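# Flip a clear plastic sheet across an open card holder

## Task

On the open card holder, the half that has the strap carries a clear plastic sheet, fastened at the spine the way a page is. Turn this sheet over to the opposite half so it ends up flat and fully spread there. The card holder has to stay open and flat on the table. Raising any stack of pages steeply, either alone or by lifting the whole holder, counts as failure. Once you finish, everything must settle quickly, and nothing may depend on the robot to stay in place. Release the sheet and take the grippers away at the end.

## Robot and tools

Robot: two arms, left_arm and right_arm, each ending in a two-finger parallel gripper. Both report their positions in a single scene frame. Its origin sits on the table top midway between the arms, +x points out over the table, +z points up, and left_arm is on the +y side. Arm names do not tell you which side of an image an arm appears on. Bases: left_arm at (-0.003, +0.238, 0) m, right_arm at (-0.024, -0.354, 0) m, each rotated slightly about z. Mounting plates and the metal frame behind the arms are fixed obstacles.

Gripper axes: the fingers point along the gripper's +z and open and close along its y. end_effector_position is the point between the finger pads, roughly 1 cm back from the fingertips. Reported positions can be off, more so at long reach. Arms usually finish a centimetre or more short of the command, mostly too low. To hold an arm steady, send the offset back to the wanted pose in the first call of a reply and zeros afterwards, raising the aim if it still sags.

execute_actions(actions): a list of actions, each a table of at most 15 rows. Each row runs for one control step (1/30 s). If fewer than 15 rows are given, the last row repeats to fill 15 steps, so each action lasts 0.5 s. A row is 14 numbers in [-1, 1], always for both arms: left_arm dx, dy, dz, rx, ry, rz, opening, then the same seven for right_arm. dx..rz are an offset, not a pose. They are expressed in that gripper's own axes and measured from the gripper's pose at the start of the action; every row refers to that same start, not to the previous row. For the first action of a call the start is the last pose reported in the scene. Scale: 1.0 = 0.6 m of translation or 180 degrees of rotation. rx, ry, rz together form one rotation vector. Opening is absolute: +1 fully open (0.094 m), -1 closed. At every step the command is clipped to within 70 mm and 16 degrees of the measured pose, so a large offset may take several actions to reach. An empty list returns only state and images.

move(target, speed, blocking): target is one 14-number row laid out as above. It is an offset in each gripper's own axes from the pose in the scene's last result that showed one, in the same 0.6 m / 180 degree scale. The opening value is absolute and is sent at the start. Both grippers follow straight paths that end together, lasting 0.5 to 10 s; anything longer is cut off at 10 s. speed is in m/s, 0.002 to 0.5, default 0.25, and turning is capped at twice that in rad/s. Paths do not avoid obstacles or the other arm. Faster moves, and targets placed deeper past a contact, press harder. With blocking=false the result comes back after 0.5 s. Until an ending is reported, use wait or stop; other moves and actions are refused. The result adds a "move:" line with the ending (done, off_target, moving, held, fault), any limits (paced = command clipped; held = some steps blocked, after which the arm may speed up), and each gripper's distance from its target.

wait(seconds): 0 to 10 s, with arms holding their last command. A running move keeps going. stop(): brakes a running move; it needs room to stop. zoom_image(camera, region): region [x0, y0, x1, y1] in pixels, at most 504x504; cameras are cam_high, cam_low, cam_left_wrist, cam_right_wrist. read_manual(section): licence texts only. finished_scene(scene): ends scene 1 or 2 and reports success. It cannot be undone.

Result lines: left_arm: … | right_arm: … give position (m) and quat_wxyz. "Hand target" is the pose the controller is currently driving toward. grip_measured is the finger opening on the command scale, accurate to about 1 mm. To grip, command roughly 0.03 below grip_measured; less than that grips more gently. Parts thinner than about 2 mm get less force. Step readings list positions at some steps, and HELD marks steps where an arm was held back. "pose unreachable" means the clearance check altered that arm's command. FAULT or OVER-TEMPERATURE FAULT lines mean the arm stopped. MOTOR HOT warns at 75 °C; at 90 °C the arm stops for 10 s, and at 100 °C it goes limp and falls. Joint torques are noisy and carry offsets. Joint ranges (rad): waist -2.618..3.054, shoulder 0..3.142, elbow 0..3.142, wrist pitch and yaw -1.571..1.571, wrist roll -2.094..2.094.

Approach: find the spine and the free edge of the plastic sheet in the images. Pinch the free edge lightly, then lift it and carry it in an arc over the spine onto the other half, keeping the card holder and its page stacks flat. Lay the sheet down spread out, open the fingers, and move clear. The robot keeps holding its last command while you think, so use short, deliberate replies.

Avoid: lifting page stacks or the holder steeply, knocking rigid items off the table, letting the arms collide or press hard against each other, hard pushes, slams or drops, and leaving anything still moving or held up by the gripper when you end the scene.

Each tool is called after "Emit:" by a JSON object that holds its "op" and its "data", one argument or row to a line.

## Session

Emit:
{"op": "execute_actions", "data": {
  "actions": []
}}

Scene clock: 0.00 s.
left_arm: end_effector_position=(+0.3742, +0.2994, +0.4104) grip_measured=+1.000 end_effector_quat_wxyz=(+0.709, -0.054, +0.701, +0.054) | right_arm: end_effector_position=(+0.3559, -0.3170, +0.4101) grip_measured=+1.000 end_effector_quat_wxyz=(+0.710, -0.026, +0.702, +0.037)
Joint positions: left_arm=[ 0.014  1.052  1.052  0.01   0.01  -0.001  0.094] | right_arm=[0.014 1.048 1.047 0.013 0.007 0.015 0.094]
Joint velocities: left_arm=[ 0.012  0.002 -0.012 -0.007 -0.007  0.007  0.   ] | right_arm=[-0.012  0.012 -0.017 -0.051 -0.022  0.022  0.   ]
Joint torques (N m, as the arm reports them, + toward a larger angle): no reading
Hand target (left_arm): +0.371, +0.299, +0.421; +0.718, -0.054, +0.692, +0.055
Hand target (right_arm): +0.355, -0.317, +0.408; +0.706, -0.026, +0.707, +0.037

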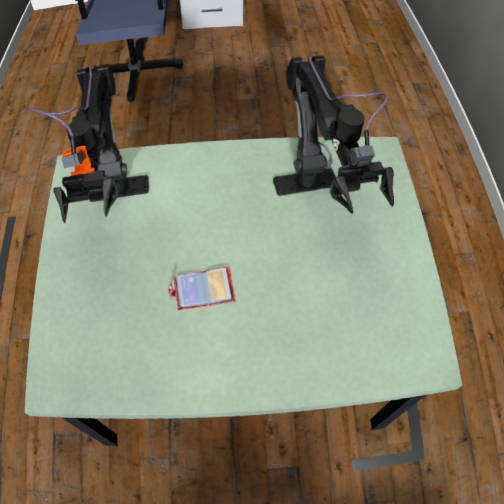

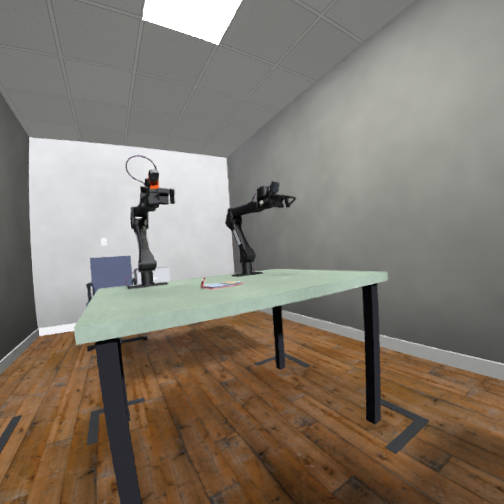

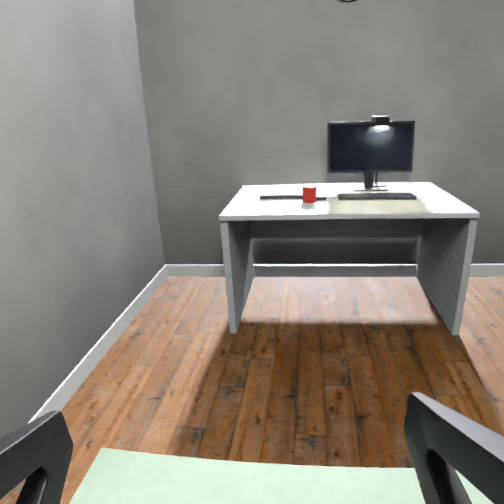

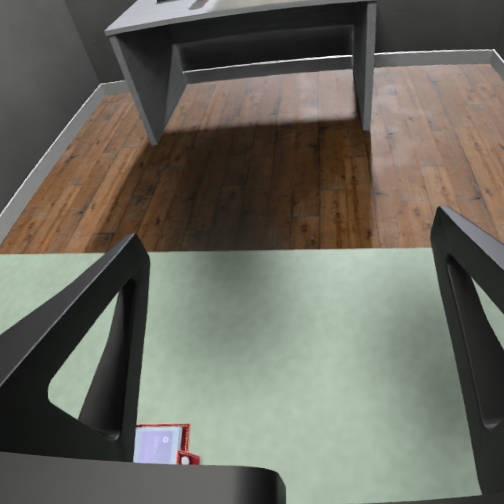

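Emit:
{"op": "move", "data": {
  "target": [0,0,0,0,0,0,1, 0.583,0.195,0.048,-0.217,0.447,0.26,-0.72],
  "speed": 0.3
}}

Scene clock: 20.47 s.
left_arm: end_effector_position=(+0.3742, +0.2994, +0.4104) grip_measured=+1.000 end_effector_quat_wxyz=(+0.709, -0.054, +0.701, +0.054) | right_arm: end_effector_position=(+0.3743, -0.2001, +0.0555) grip_measured=-0.718 end_effector_quat_wxyz=(-0.001, +0.007, +0.891, +0.453)
Joint positions: left_arm=[ 0.014  1.052  1.052  0.01   0.01  -0.001  0.094] | right_arm=[-0.062  2.161  1.481 -0.854 -0.94   0.057  0.013]
Joint velocities: left_arm=[-0.017  0.007 -0.007  0.066 -0.037  0.022  0.   ] | right_arm=[ 0.002 -0.007 -0.002 -0.11   0.022  0.022  0.001]
Joint torques (N m, as the arm reports them, + toward a larger angle): left_arm=[ 0.01 -3.32  7.78  1.42  0.02  0.  ] | right_arm=[ 0.11 -9.27  6.98  0.1  -0.66 -0.13]
Hand target (left_arm): +0.374, +0.299, +0.410; +0.709, -0.054, +0.701, +0.054
Hand target (right_arm): +0.375, -0.197, +0.056; -0.005, +0.003, +0.887, +0.461
Off the commanded pose (left_arm): 0.000 m, 0 deg.
Off the commanded pose (right_arm): 0.011 m, 2 deg.
move: off_target (right_arm)

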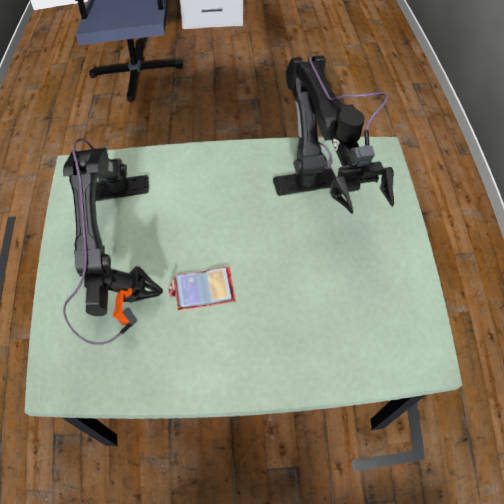

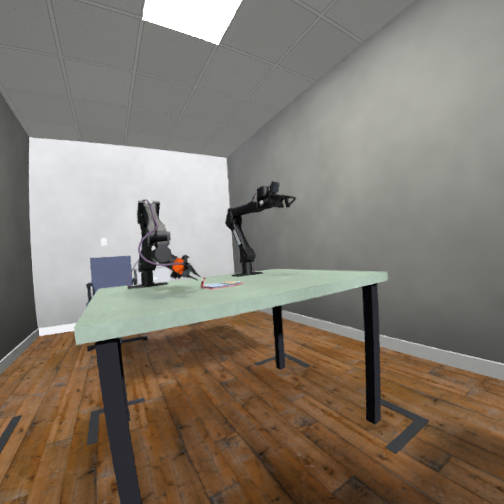

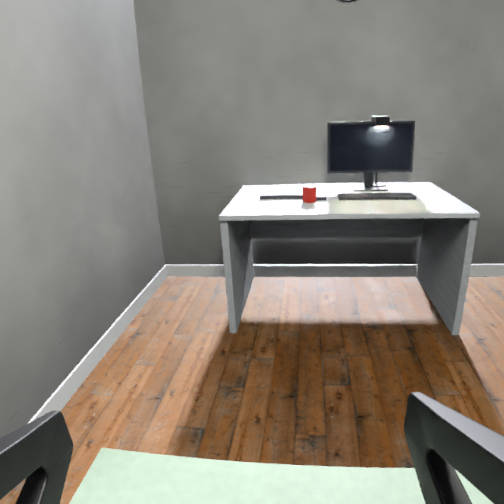

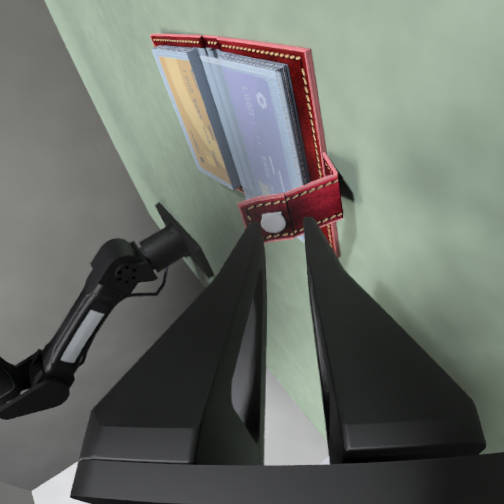

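Emit:
{"op": "move", "data": {
  "target": [0,0,0,0,0,0,1, -0.027,-0.03,0.053,0,0,0,-0.72],
  "speed": 0.08
}}

Scene clock: 28.87 s.
left_arm: end_effector_position=(+0.3742, +0.2994, +0.4104) grip_measured=+1.000 end_effector_quat_wxyz=(+0.709, -0.054, +0.701, +0.054) | right_arm: end_effector_position=(+0.3872, -0.1885, +0.0250) grip_measured=-0.718 end_effector_quat_wxyz=(-0.001, +0.012, +0.891, +0.453)
Joint positions: left_arm=[ 0.014  1.052  1.052  0.01   0.01  -0.001  0.094] | right_arm=[-0.035  2.248  1.492 -0.734 -0.939  0.117  0.013]
Joint velocities: left_arm=[-0.002  0.012  0.007 -0.022 -0.007  0.007  0.   ] | right_arm=[ 0.007 -0.002 -0.002 -0.037 -0.037 -0.066 -0.001]
Joint torques (N m, as the arm reports them, + toward a larger angle): left_arm=[ 0.02 -3.27  7.79  1.43  0.02  0.  ] | right_arm=[ 0.53 -9.71  6.77  0.36 -0.49 -0.01]
Hand target (left_arm): +0.374, +0.299, +0.410; +0.709, -0.054, +0.701, +0.054
Hand target (right_arm): +0.390, -0.185, +0.022; -0.001, +0.007, +0.891, +0.454
Off the commanded pose (left_arm): 0.000 m, 0 deg.
Off the commanded pose (right_arm): 0.006 m, 1 deg.
move: done

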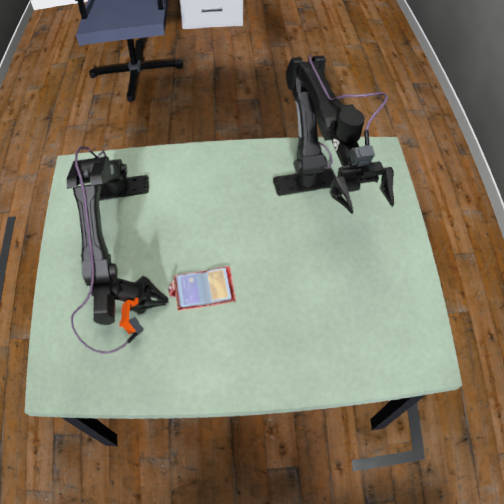

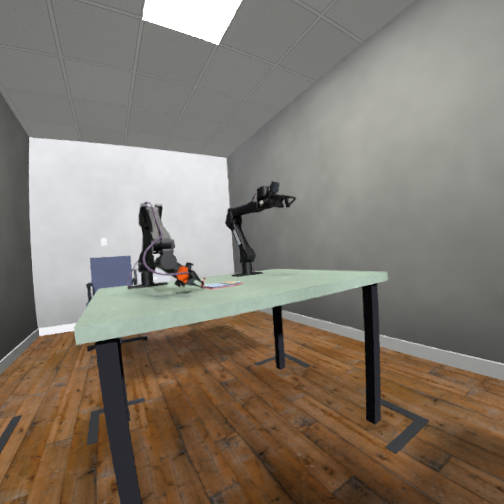

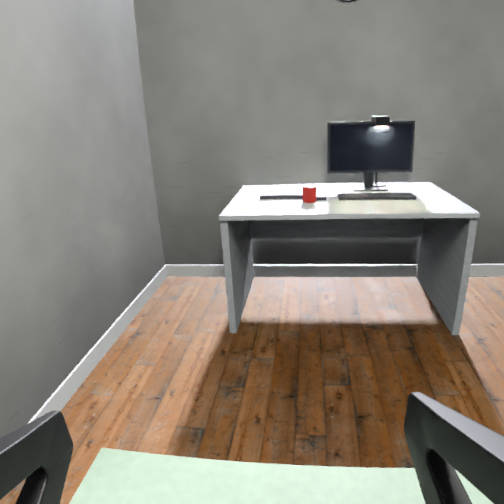

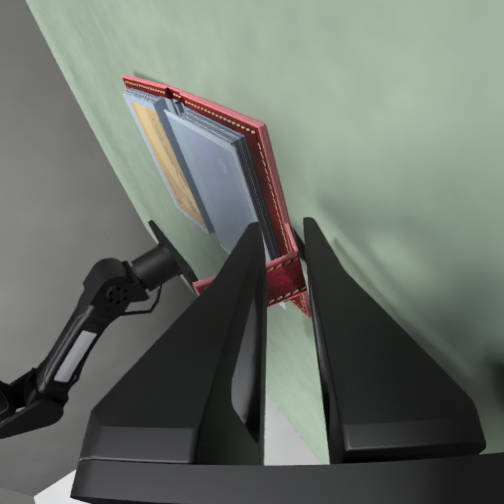

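Advance +y 0.024.

Emit:
{"op": "move", "data": {
  "target": [0,0,0,0,0,0,1, 0,0.027,0.032,0,0,0,-0.72],
  "speed": 0.04
}}

Emit:
{"op": "zoom_image", "data": {
  "camera": "cam_right_wrist",
  "region": [130, 100, 430, 400]
}}

Scene clock: 37.70 s.
left_arm: end_effector_position=(+0.3742, +0.2994, +0.4104) grip_measured=+1.000 end_effector_quat_wxyz=(+0.709, -0.054, +0.701, +0.054) | right_arm: end_effector_position=(+0.3917, -0.1662, +0.0261) grip_measured=-0.718 end_effector_quat_wxyz=(-0.000, +0.015, +0.891, +0.455)
Joint positions: left_arm=[ 0.014  1.052  1.052  0.01   0.01  -0.001  0.094] | right_arm=[ 0.018  2.248  1.492 -0.655 -0.934  0.215  0.013]
Joint velocities: left_arm=[-0.012 -0.007 -0.032  0.007 -0.051 -0.022  0.   ] | right_arm=[-0.007 -0.017 -0.007 -0.022 -0.007  0.022  0.001]
Joint torques (N m, as the arm reports them, + toward a larger angle): left_arm=[ 0.02 -3.28  7.81  1.43  0.01 -0.01] | right_arm=[  0.44 -11.76   4.38   0.49  -0.47  -0.02]
Hand target (left_arm): +0.374, +0.299, +0.410; +0.709, -0.054, +0.701, +0.054
Hand target (right_arm): +0.388, -0.163, +0.027; -0.001, +0.012, +0.891, +0.454
Off the commanded pose (left_arm): 0.000 m, 0 deg.
Off the commanded pose (right_arm): 0.005 m, 0 deg.
move: done

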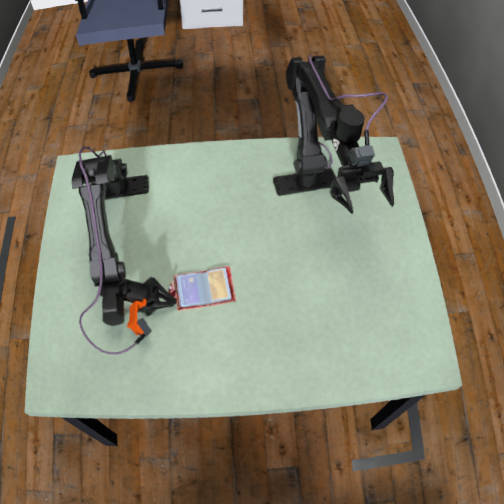

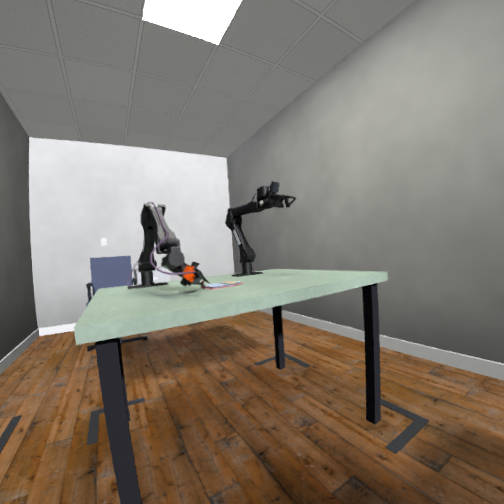

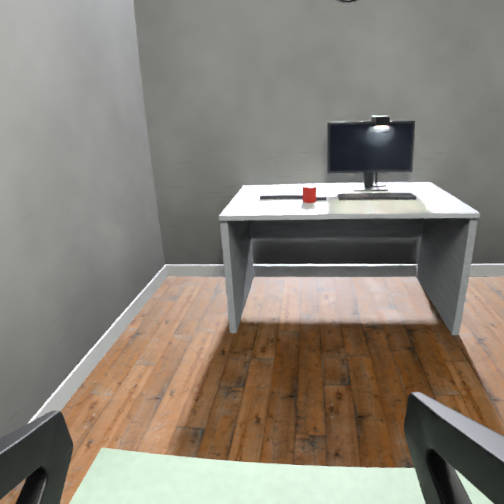

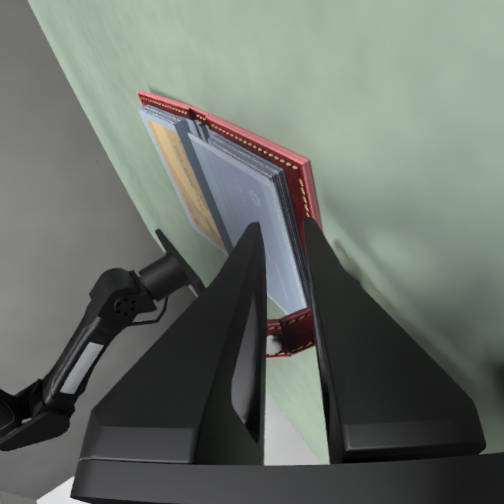

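Region (130, 100, 430, 400) of cam_right_wrist's 504x504 image, scaled by 1.680, with more detail than that image has.

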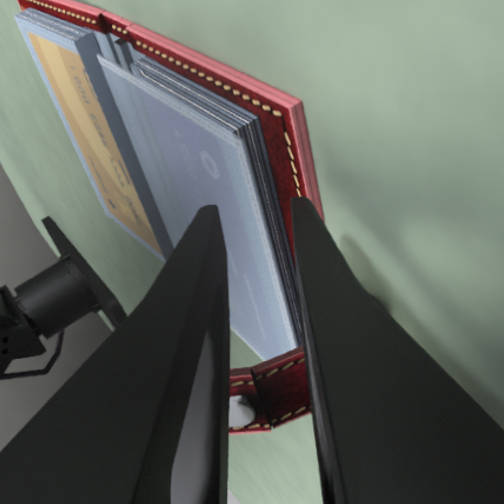

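Emit:
{"op": "move", "data": {
  "target": [0,0,0,0,0,0,1, 0.01,0.014,0.032,0,0,0,-0.72],
  "speed": 0.03
}}

Emit:
{"op": "zoom_image", "data": {
  "camera": "cam_right_wrist",
  "region": [130, 100, 430, 400]
}}

Scene clock: 45.63 s.
left_arm: end_effector_position=(+0.3742, +0.2994, +0.4104) grip_measured=+1.000 end_effector_quat_wxyz=(+0.709, -0.054, +0.701, +0.054) | right_arm: end_effector_position=(+0.3906, -0.1491, +0.0203) grip_measured=-0.718 end_effector_quat_wxyz=(-0.000, +0.019, +0.890, +0.456)
Joint positions: left_arm=[ 0.014  1.052  1.052  0.01   0.01  -0.001  0.094] | right_arm=[ 0.059  2.248  1.459 -0.561 -0.929  0.295  0.013]
Joint velocities: left_arm=[-0.022 -0.007 -0.027  0.037  0.066 -0.037  0.   ] | right_arm=[ 0.012 -0.002 -0.027 -0.007 -0.007  0.037 -0.001]
Joint torques (N m, as the arm reports them, + toward a larger angle): left_arm=[ 0.03 -3.29  7.79  1.42  0.02 -0.01] | right_arm=[  0.75 -11.87   4.42   0.57  -0.45  -0.02]
Hand target (left_arm): +0.374, +0.299, +0.410; +0.709, -0.054, +0.701, +0.054
Hand target (right_arm): +0.386, -0.145, +0.022; -0.000, +0.014, +0.890, +0.455
Off the commanded pose (left_arm): 0.000 m, 0 deg.
Off the commanded pose (right_arm): 0.006 m, 1 deg.
move: done

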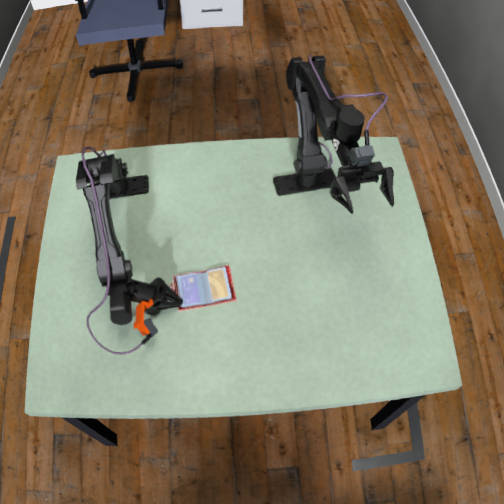

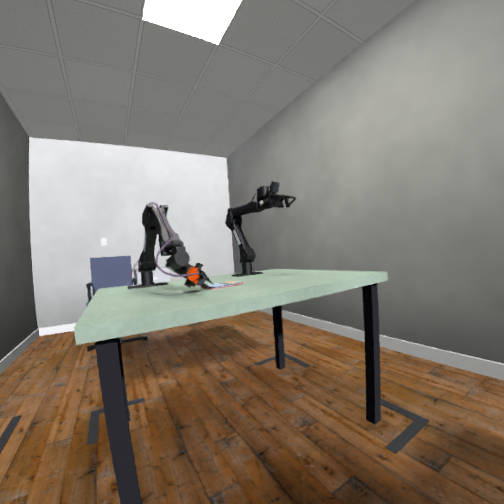

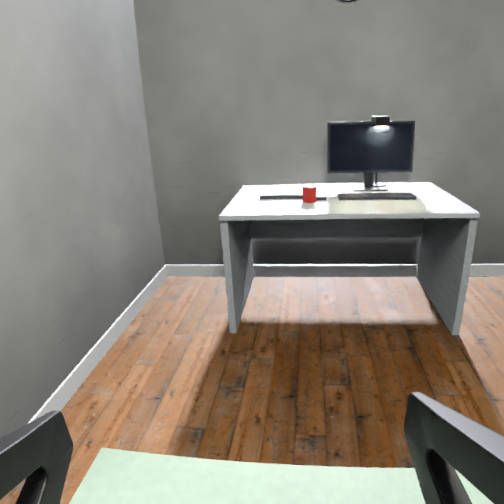

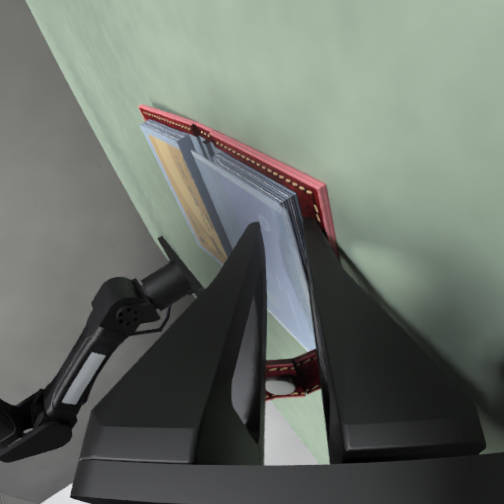

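Region (130, 100, 430, 400) of cam_right_wrist's 504x504 image, scaled by 1.680, with more detail than that image has.

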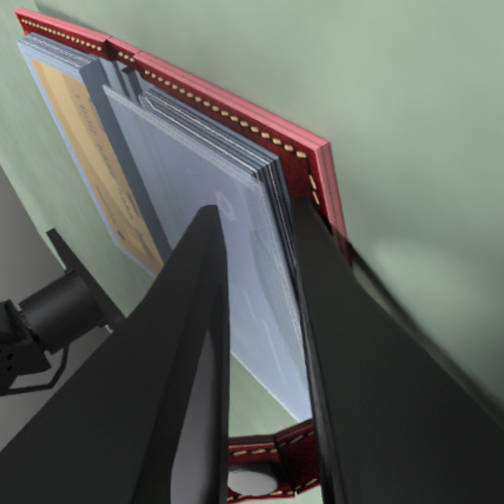

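Emit:
{"op": "move", "data": {
  "target": [0,0,0,0,0,0,1, 0,0.044,-0.024,0,0,0,-0.72],
  "speed": 0.03
}}

Emit:
{"op": "move", "data": {
  "target": [0,0,0,0,0,0,1, 0.005,0.028,0.028,0,0,0,-0.72],
  "speed": 0.05
}}

Emit:
{"op": "move", "data": {
  "target": [0,0,0,0,0,0,1, 0,0.01,0,0,0,0,-1],
  "speed": 0.03
}}

Emit:
{"op": "move", "data": {
  "target": [0,0,0,0,0,0,1, 0.01,0.065,0.02,0.15,0,0,-1],
  "speed": 0.1
}}

Scene clock: 57.20 s.
left_arm: end_effector_position=(+0.3742, +0.2994, +0.4104) grip_measured=+1.000 end_effector_quat_wxyz=(+0.709, -0.054, +0.701, +0.054) | right_arm: end_effector_position=(+0.3901, -0.1493, +0.0394) grip_measured=-0.718 end_effector_quat_wxyz=(-0.004, +0.025, +0.890, +0.455)
Joint positions: left_arm=[ 0.014  1.052  1.052  0.01   0.01  -0.001  0.094] | right_arm=[ 0.059  2.211  1.484 -0.624 -0.928  0.309  0.013]
Joint velocities: left_arm=[ 0.032 -0.012 -0.002 -0.051  0.022 -0.066  0.   ] | right_arm=[ 0.007 -0.002  0.007 -0.066 -0.037 -0.066  0.   ]
Joint torques (N m, as the arm reports them, + toward a larger angle): left_arm=[ 0.   -3.3   7.82  1.42  0.01 -0.01] | right_arm=[  0.55 -11.91   7.03   0.41  -0.47  -0.02]
Hand target (left_arm): +0.374, +0.299, +0.410; +0.709, -0.054, +0.701, +0.054
Hand target (right_arm): +0.391, -0.146, +0.050; +0.000, +0.019, +0.890, +0.456
Off the commanded pose (left_arm): 0.000 m, 0 deg.
Off the commanded pose (right_arm): 0.011 m, 1 deg.
move: off_target (right_arm)

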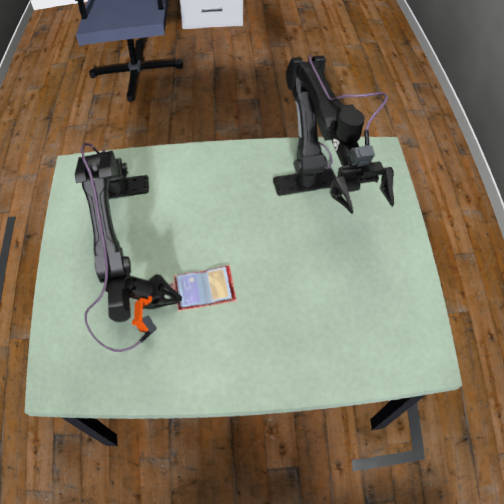

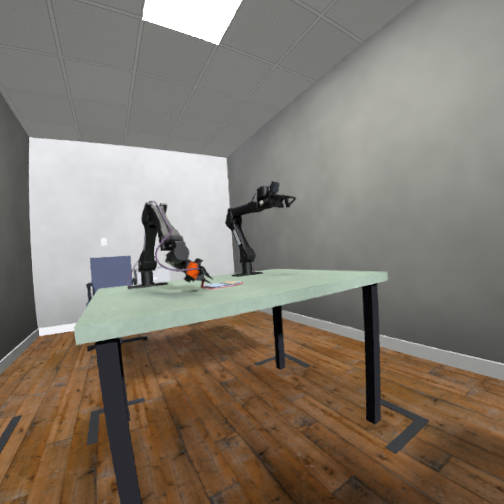

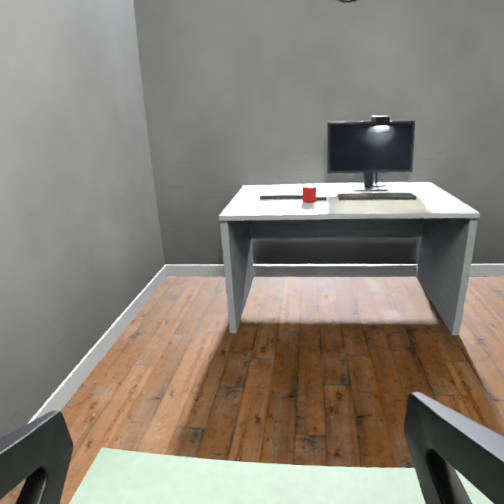

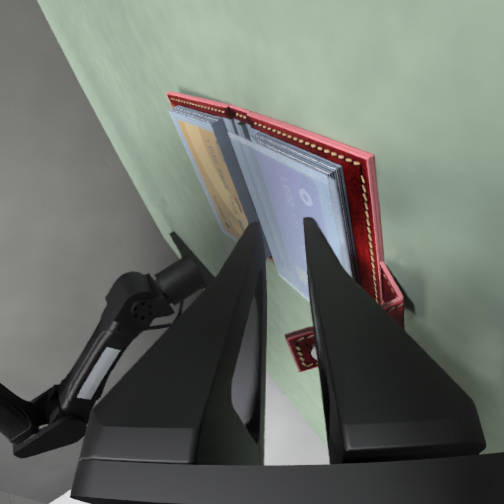

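Scene clock: 58.00 s.
left_arm: end_effector_position=(+0.3742, +0.2994, +0.4104) grip_measured=+1.000 end_effector_quat_wxyz=(+0.709, -0.054, +0.701, +0.054) | right_arm: end_effector_position=(+0.3909, -0.1275, +0.0409) grip_measured=-0.718 end_effector_quat_wxyz=(-0.005, +0.027, +0.889, +0.457)
Joint positions: left_arm=[ 0.014  1.052  1.052  0.01   0.01  -0.001  0.094] | right_arm=[ 0.109  2.211  1.484 -0.559 -0.918  0.395  0.013]
Joint velocities: left_arm=[-0.027  0.007 -0.012  0.051 -0.007 -0.007  0.   ] | right_arm=[ 0.007 -0.007 -0.002  0.051  0.022  0.051 -0.   ]
Joint torques (N m, as the arm reports them, + toward a larger angle): left_arm=[ 0.   -3.24  7.78  1.43  0.01  0.01] | right_arm=[  0.41 -11.82   4.94   0.69  -0.45  -0.01]
Hand target (left_arm): +0.374, +0.299, +0.410; +0.709, -0.054, +0.701, +0.054
Hand target (right_arm): +0.388, -0.126, +0.044; -0.004, +0.025, +0.890, +0.456
Off the commanded pose (left_arm): 0.000 m, 0 deg.
Off the commanded pose (right_arm): 0.004 m, 0 deg.
move: done

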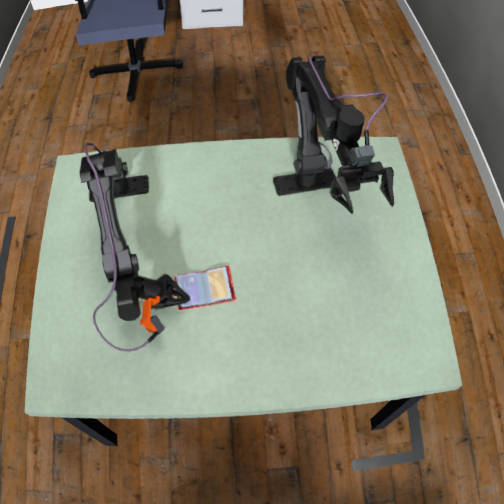

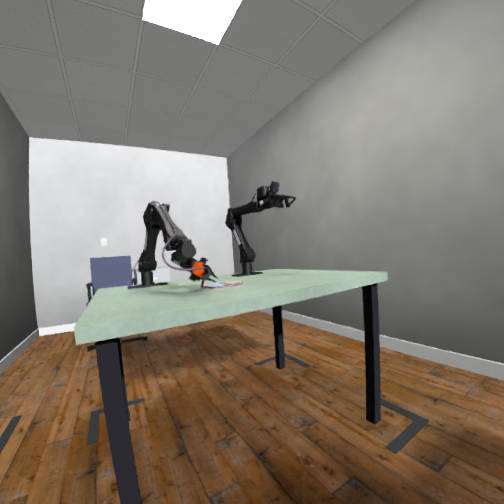

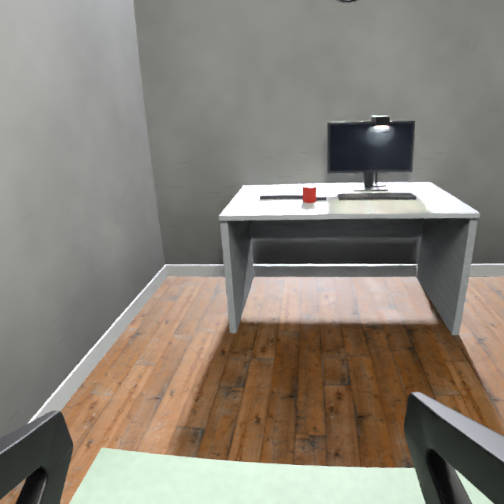

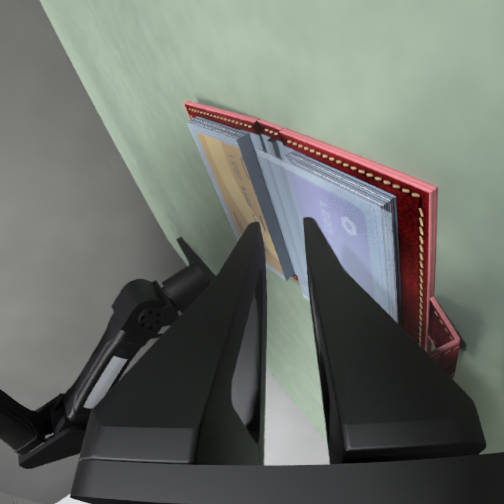

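Scene clock: 58.70 s.
left_arm: end_effector_position=(+0.3742, +0.2994, +0.4104) grip_measured=+1.000 end_effector_quat_wxyz=(+0.709, -0.054, +0.701, +0.054) | right_arm: end_effector_position=(+0.3909, -0.1275, +0.0409) grip_measured=-0.997 end_effector_quat_wxyz=(-0.008, +0.032, +0.889, +0.457)
Joint positions: left_arm=[ 0.014  1.052  1.052  0.01   0.01  -0.001  0.094] | right_arm=[ 0.109  2.211  1.484 -0.559 -0.918  0.406  0.   ]
Joint velocities: left_arm=[ 0.012  0.012  0.017 -0.051 -0.037  0.051  0.   ] | right_arm=[ 0.007  0.012  0.017  0.007  0.037 -0.037 -0.   ]
Joint torques (N m, as the arm reports them, + toward a larger angle): left_arm=[ 0.04 -3.3   7.79  1.43  0.02  0.  ] | right_arm=[  0.52 -11.36   6.54   0.6   -0.45  -0.02]
Hand target (left_arm): +0.374, +0.299, +0.410; +0.709, -0.054, +0.701, +0.054
Hand target (right_arm): +0.391, -0.124, +0.046; -0.005, +0.028, +0.889, +0.457
Off the commanded pose (left_arm): 0.000 m, 0 deg.
Off the commanded pose (right_arm): 0.006 m, 1 deg.
move: done

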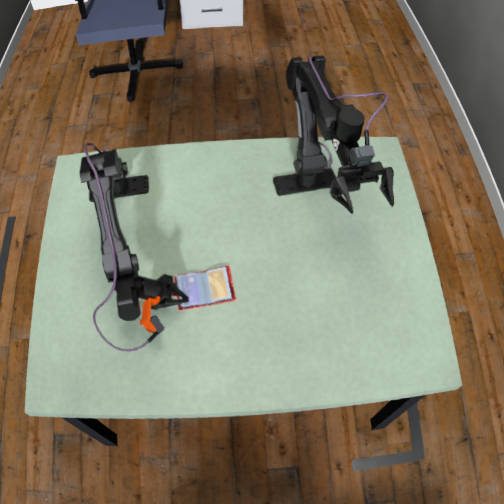

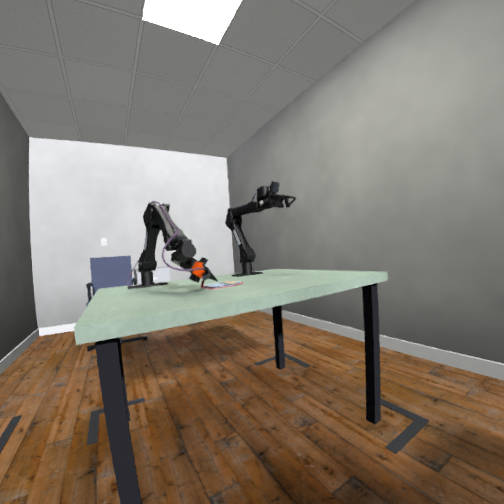

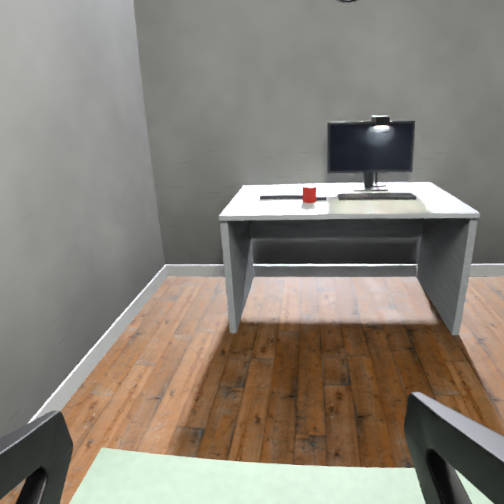

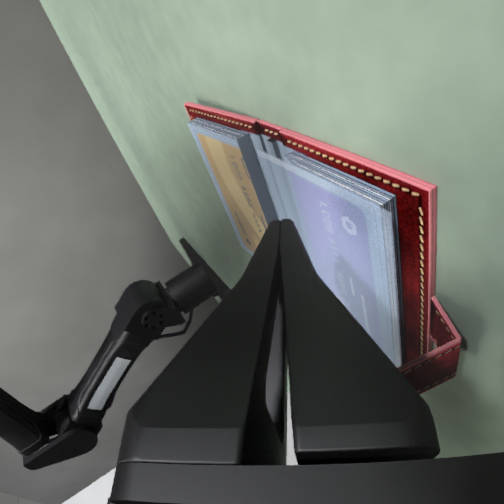

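Scene clock: 61.73 s.
left_arm: end_effector_position=(+0.3742, +0.2994, +0.4104) grip_measured=+1.000 end_effector_quat_wxyz=(+0.709, -0.054, +0.701, +0.054) | right_arm: end_effector_position=(+0.3895, -0.0967, +0.0718) grip_measured=-0.997 end_effector_quat_wxyz=(-0.004, +0.031, +0.969, +0.245)
Joint positions: left_arm=[ 0.014  1.052  1.052  0.01   0.01  -0.001  0.094] | right_arm=[ 0.31   2.23   1.871 -0.999 -0.45   0.506  0.   ]
Joint velocities: left_arm=[ 0.017 -0.022 -0.012 -0.022 -0.081 -0.022  0.   ] | right_arm=[-0.002 -0.017 -0.012  0.037 -0.037  0.007 -0.001]
Joint torques (N m, as the arm reports them, + toward a larger angle): left_arm=[ 0.02 -3.28  7.79  1.42  0.02  0.  ] | right_arm=[  0.49 -10.22   7.75   0.42  -0.21   0.  ]
Hand target (left_arm): +0.374, +0.299, +0.410; +0.709, -0.054, +0.701, +0.054
Hand target (right_arm): +0.388, -0.095, +0.066; -0.012, +0.031, +0.971, +0.238
Off the commanded pose (left_arm): 0.000 m, 0 deg.
Off the commanded pose (right_arm): 0.007 m, 2 deg.
move: done

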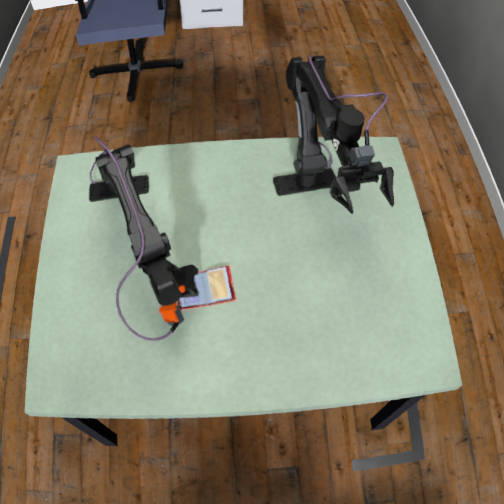

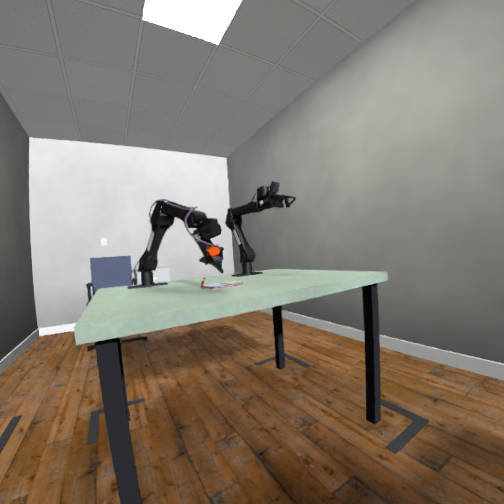

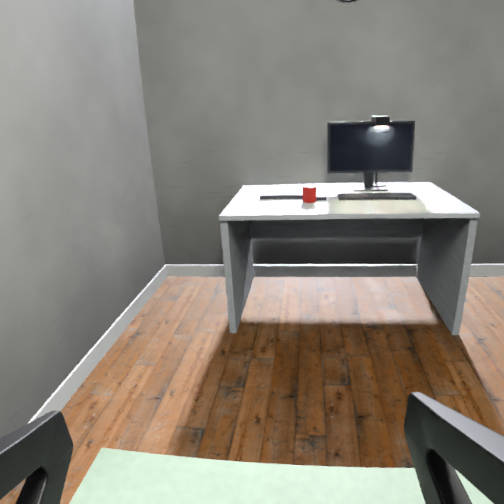

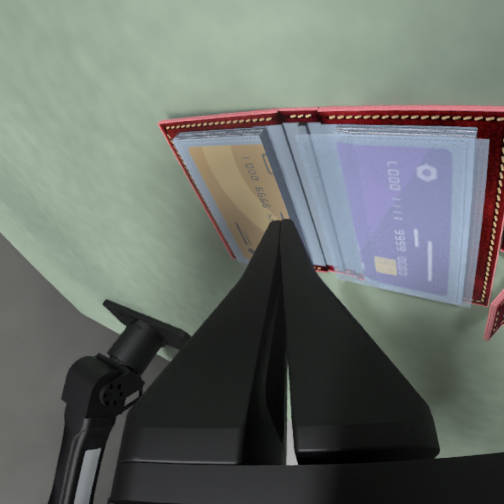

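Emit:
{"op": "move", "data": {
  "target": [0,0,0,0,0,0,1, -0.01,-0.125,-0.017,-0.15,0,0,-0.72],
  "speed": 0.2
}}

Emit:
{"op": "move", "data": {
  "target": [0,0,0,0,0,0,1, 0,-0.036,0.028,0,0,0,-0.72],
  "speed": 0.08
}}

Scene clock: 73.73 s.
left_arm: end_effector_position=(+0.3742, +0.2994, +0.4104) grip_measured=+1.000 end_effector_quat_wxyz=(+0.709, -0.054, +0.701, +0.054) | right_arm: end_effector_position=(+0.3951, -0.1685, +0.0526) grip_measured=-0.722 end_effector_quat_wxyz=(+0.010, +0.029, +0.889, +0.456)
Joint positions: left_arm=[ 0.014  1.052  1.052  0.01   0.01  -0.001  0.094] | right_arm=[ 0.012  2.184  1.496 -0.678 -0.932  0.264  0.013]
Joint velocities: left_arm=[-0.017  0.007 -0.022  0.051  0.007  0.037  0.   ] | right_arm=[ 0.022 -0.022 -0.002 -0.081 -0.066  0.007  0.   ]
Joint torques (N m, as the arm reports them, + toward a larger angle): left_arm=[ 0.02 -3.27  7.81  1.43  0.02  0.  ] | right_arm=[-0.31 -9.48  4.97  0.57 -0.64 -0.15]
Hand target (left_arm): +0.374, +0.299, +0.410; +0.709, -0.054, +0.701, +0.054
Hand target (right_arm): +0.391, -0.168, +0.044; -0.000, +0.030, +0.886, +0.462
Off the commanded pose (left_arm): 0.000 m, 0 deg.
Off the commanded pose (right_arm): 0.009 m, 1 deg.
move: done

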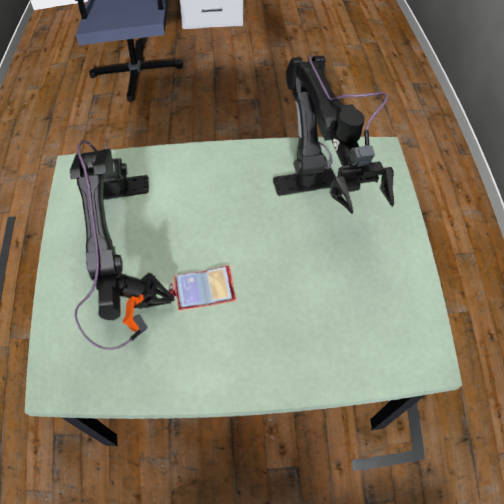

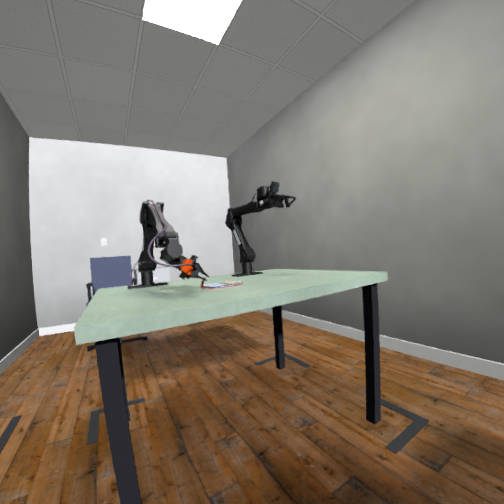

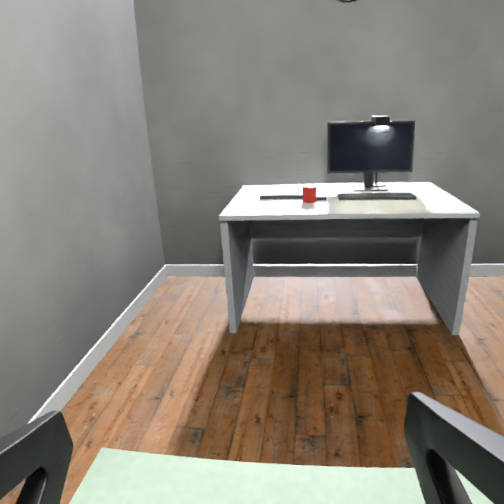

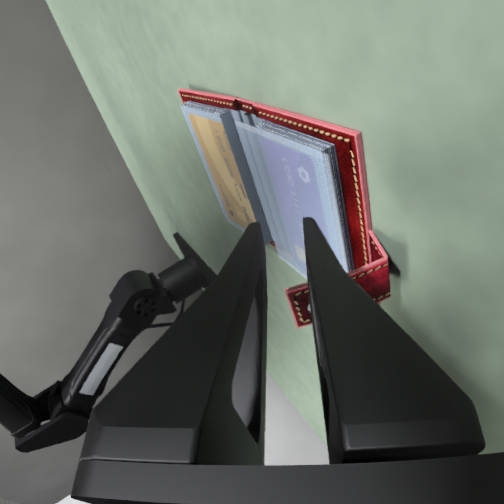

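Scene clock: 74.57 s.
left_arm: end_effector_position=(+0.3742, +0.2994, +0.4104) grip_measured=+1.000 end_effector_quat_wxyz=(+0.709, -0.054, +0.701, +0.054) | right_arm: end_effector_position=(+0.3990, -0.1682, +0.0357) grip_measured=-0.722 end_effector_quat_wxyz=(+0.021, +0.025, +0.889, +0.457)
Joint positions: left_arm=[ 0.014  1.052  1.052  0.01   0.01  -0.001  0.094] | right_arm=[ 0.012  2.213  1.466 -0.593 -0.932  0.268  0.013]
Joint velocities: left_arm=[ 0.017  0.002 -0.017 -0.007 -0.007  0.037  0.   ] | right_arm=[-0.012 -0.007  0.002  0.037  0.007 -0.051  0.001]
Joint torques (N m, as the arm reports them, + toward a larger angle): left_arm=[ 0.   -3.28  7.8   1.43  0.02 -0.01] | right_arm=[ 0.13 -9.59  5.01  0.59 -0.48 -0.02]
Hand target (left_arm): +0.374, +0.299, +0.410; +0.709, -0.054, +0.701, +0.054
Hand target (right_arm): +0.395, -0.167, +0.025; +0.010, +0.029, +0.889, +0.456
Off the commanded pose (left_arm): 0.000 m, 0 deg.
Off the commanded pose (right_arm): 0.011 m, 1 deg.
move: off_target (right_arm)

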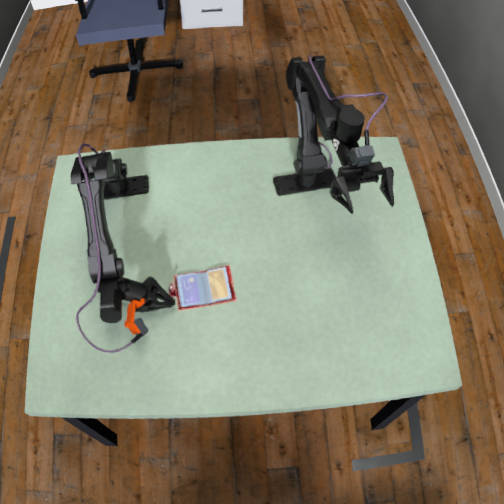

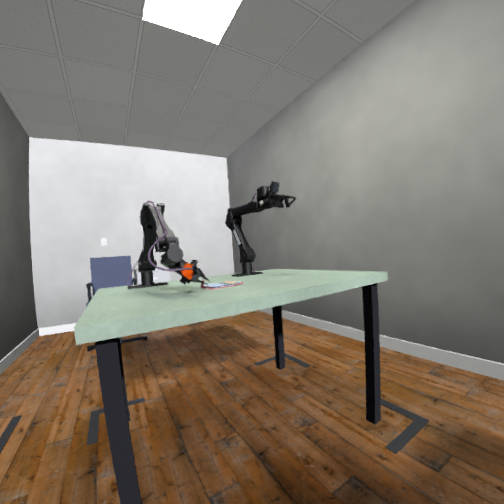

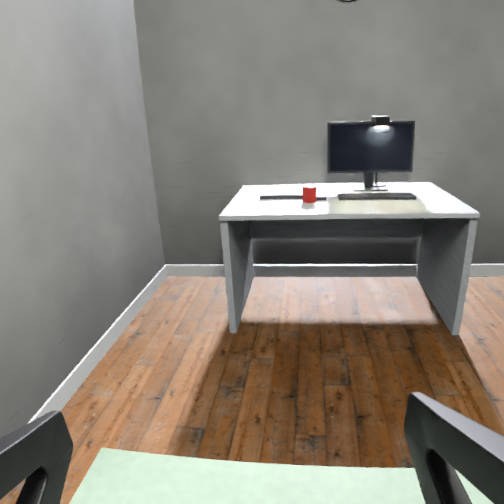

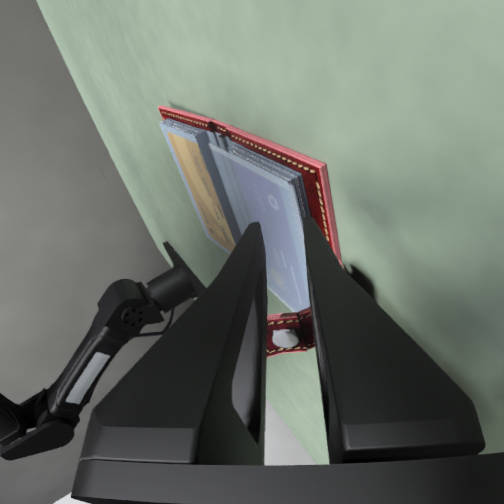

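Emit:
{"op": "move", "data": {
  "target": [0,0,0,0,0,0,1, 0.018,-0.014,0.01,0,0,0,-0.72],
  "speed": 0.05
}}

Scene clock: 86.07 s.
left_arm: end_effector_position=(+0.3742, +0.2994, +0.4104) grip_measured=+1.000 end_effector_quat_wxyz=(+0.709, -0.054, +0.701, +0.054) | right_arm: end_effector_position=(+0.3902, -0.1691, +0.0223) grip_measured=-0.722 end_effector_quat_wxyz=(+0.017, +0.028, +0.889, +0.457)
Joint positions: left_arm=[ 0.014  1.052  1.052  0.01   0.01  -0.001  0.094] | right_arm=[ 0.012  2.213  1.405 -0.538 -0.932  0.272  0.013]
Joint velocities: left_arm=[-0.012  0.012  0.007  0.022  0.022  0.022  0.   ] | right_arm=[-0.027  0.007  0.007  0.095 -0.022  0.022 -0.001]
Joint torques (N m, as the arm reports them, + toward a larger angle): left_arm=[ 0.01 -3.31  7.78  1.43  0.02 -0.01] | right_arm=[  0.21 -11.51   4.65   0.58  -0.48  -0.03]
Hand target (left_arm): +0.374, +0.299, +0.410; +0.709, -0.054, +0.701, +0.054
Hand target (right_arm): +0.388, -0.168, +0.025; +0.020, +0.025, +0.889, +0.457
Off the commanded pose (left_arm): 0.000 m, 0 deg.
Off the commanded pose (right_arm): 0.004 m, 1 deg.
move: done

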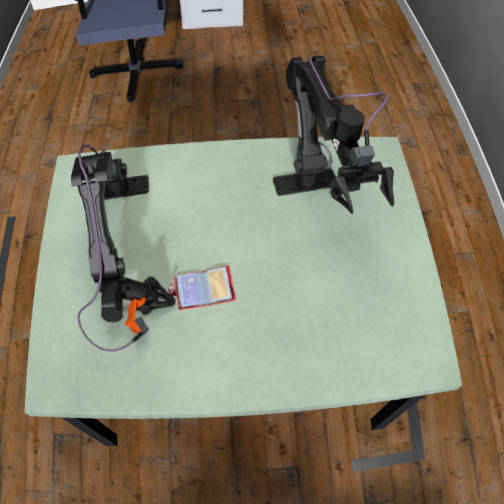

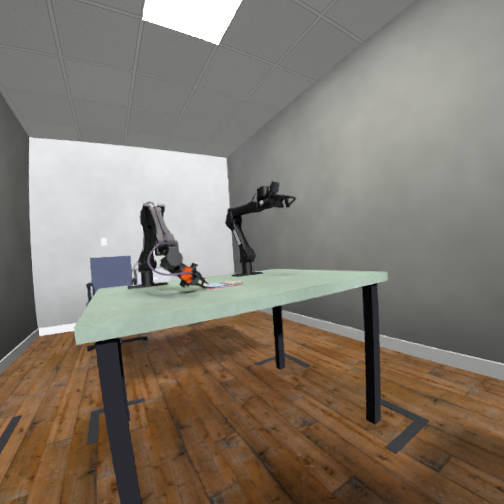

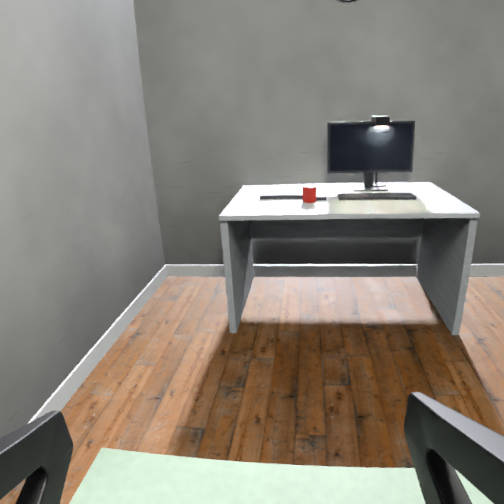

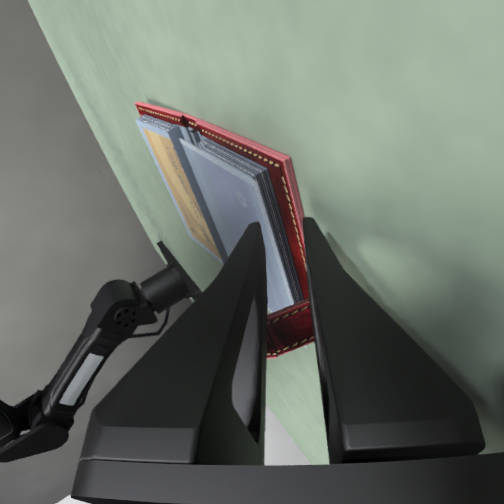

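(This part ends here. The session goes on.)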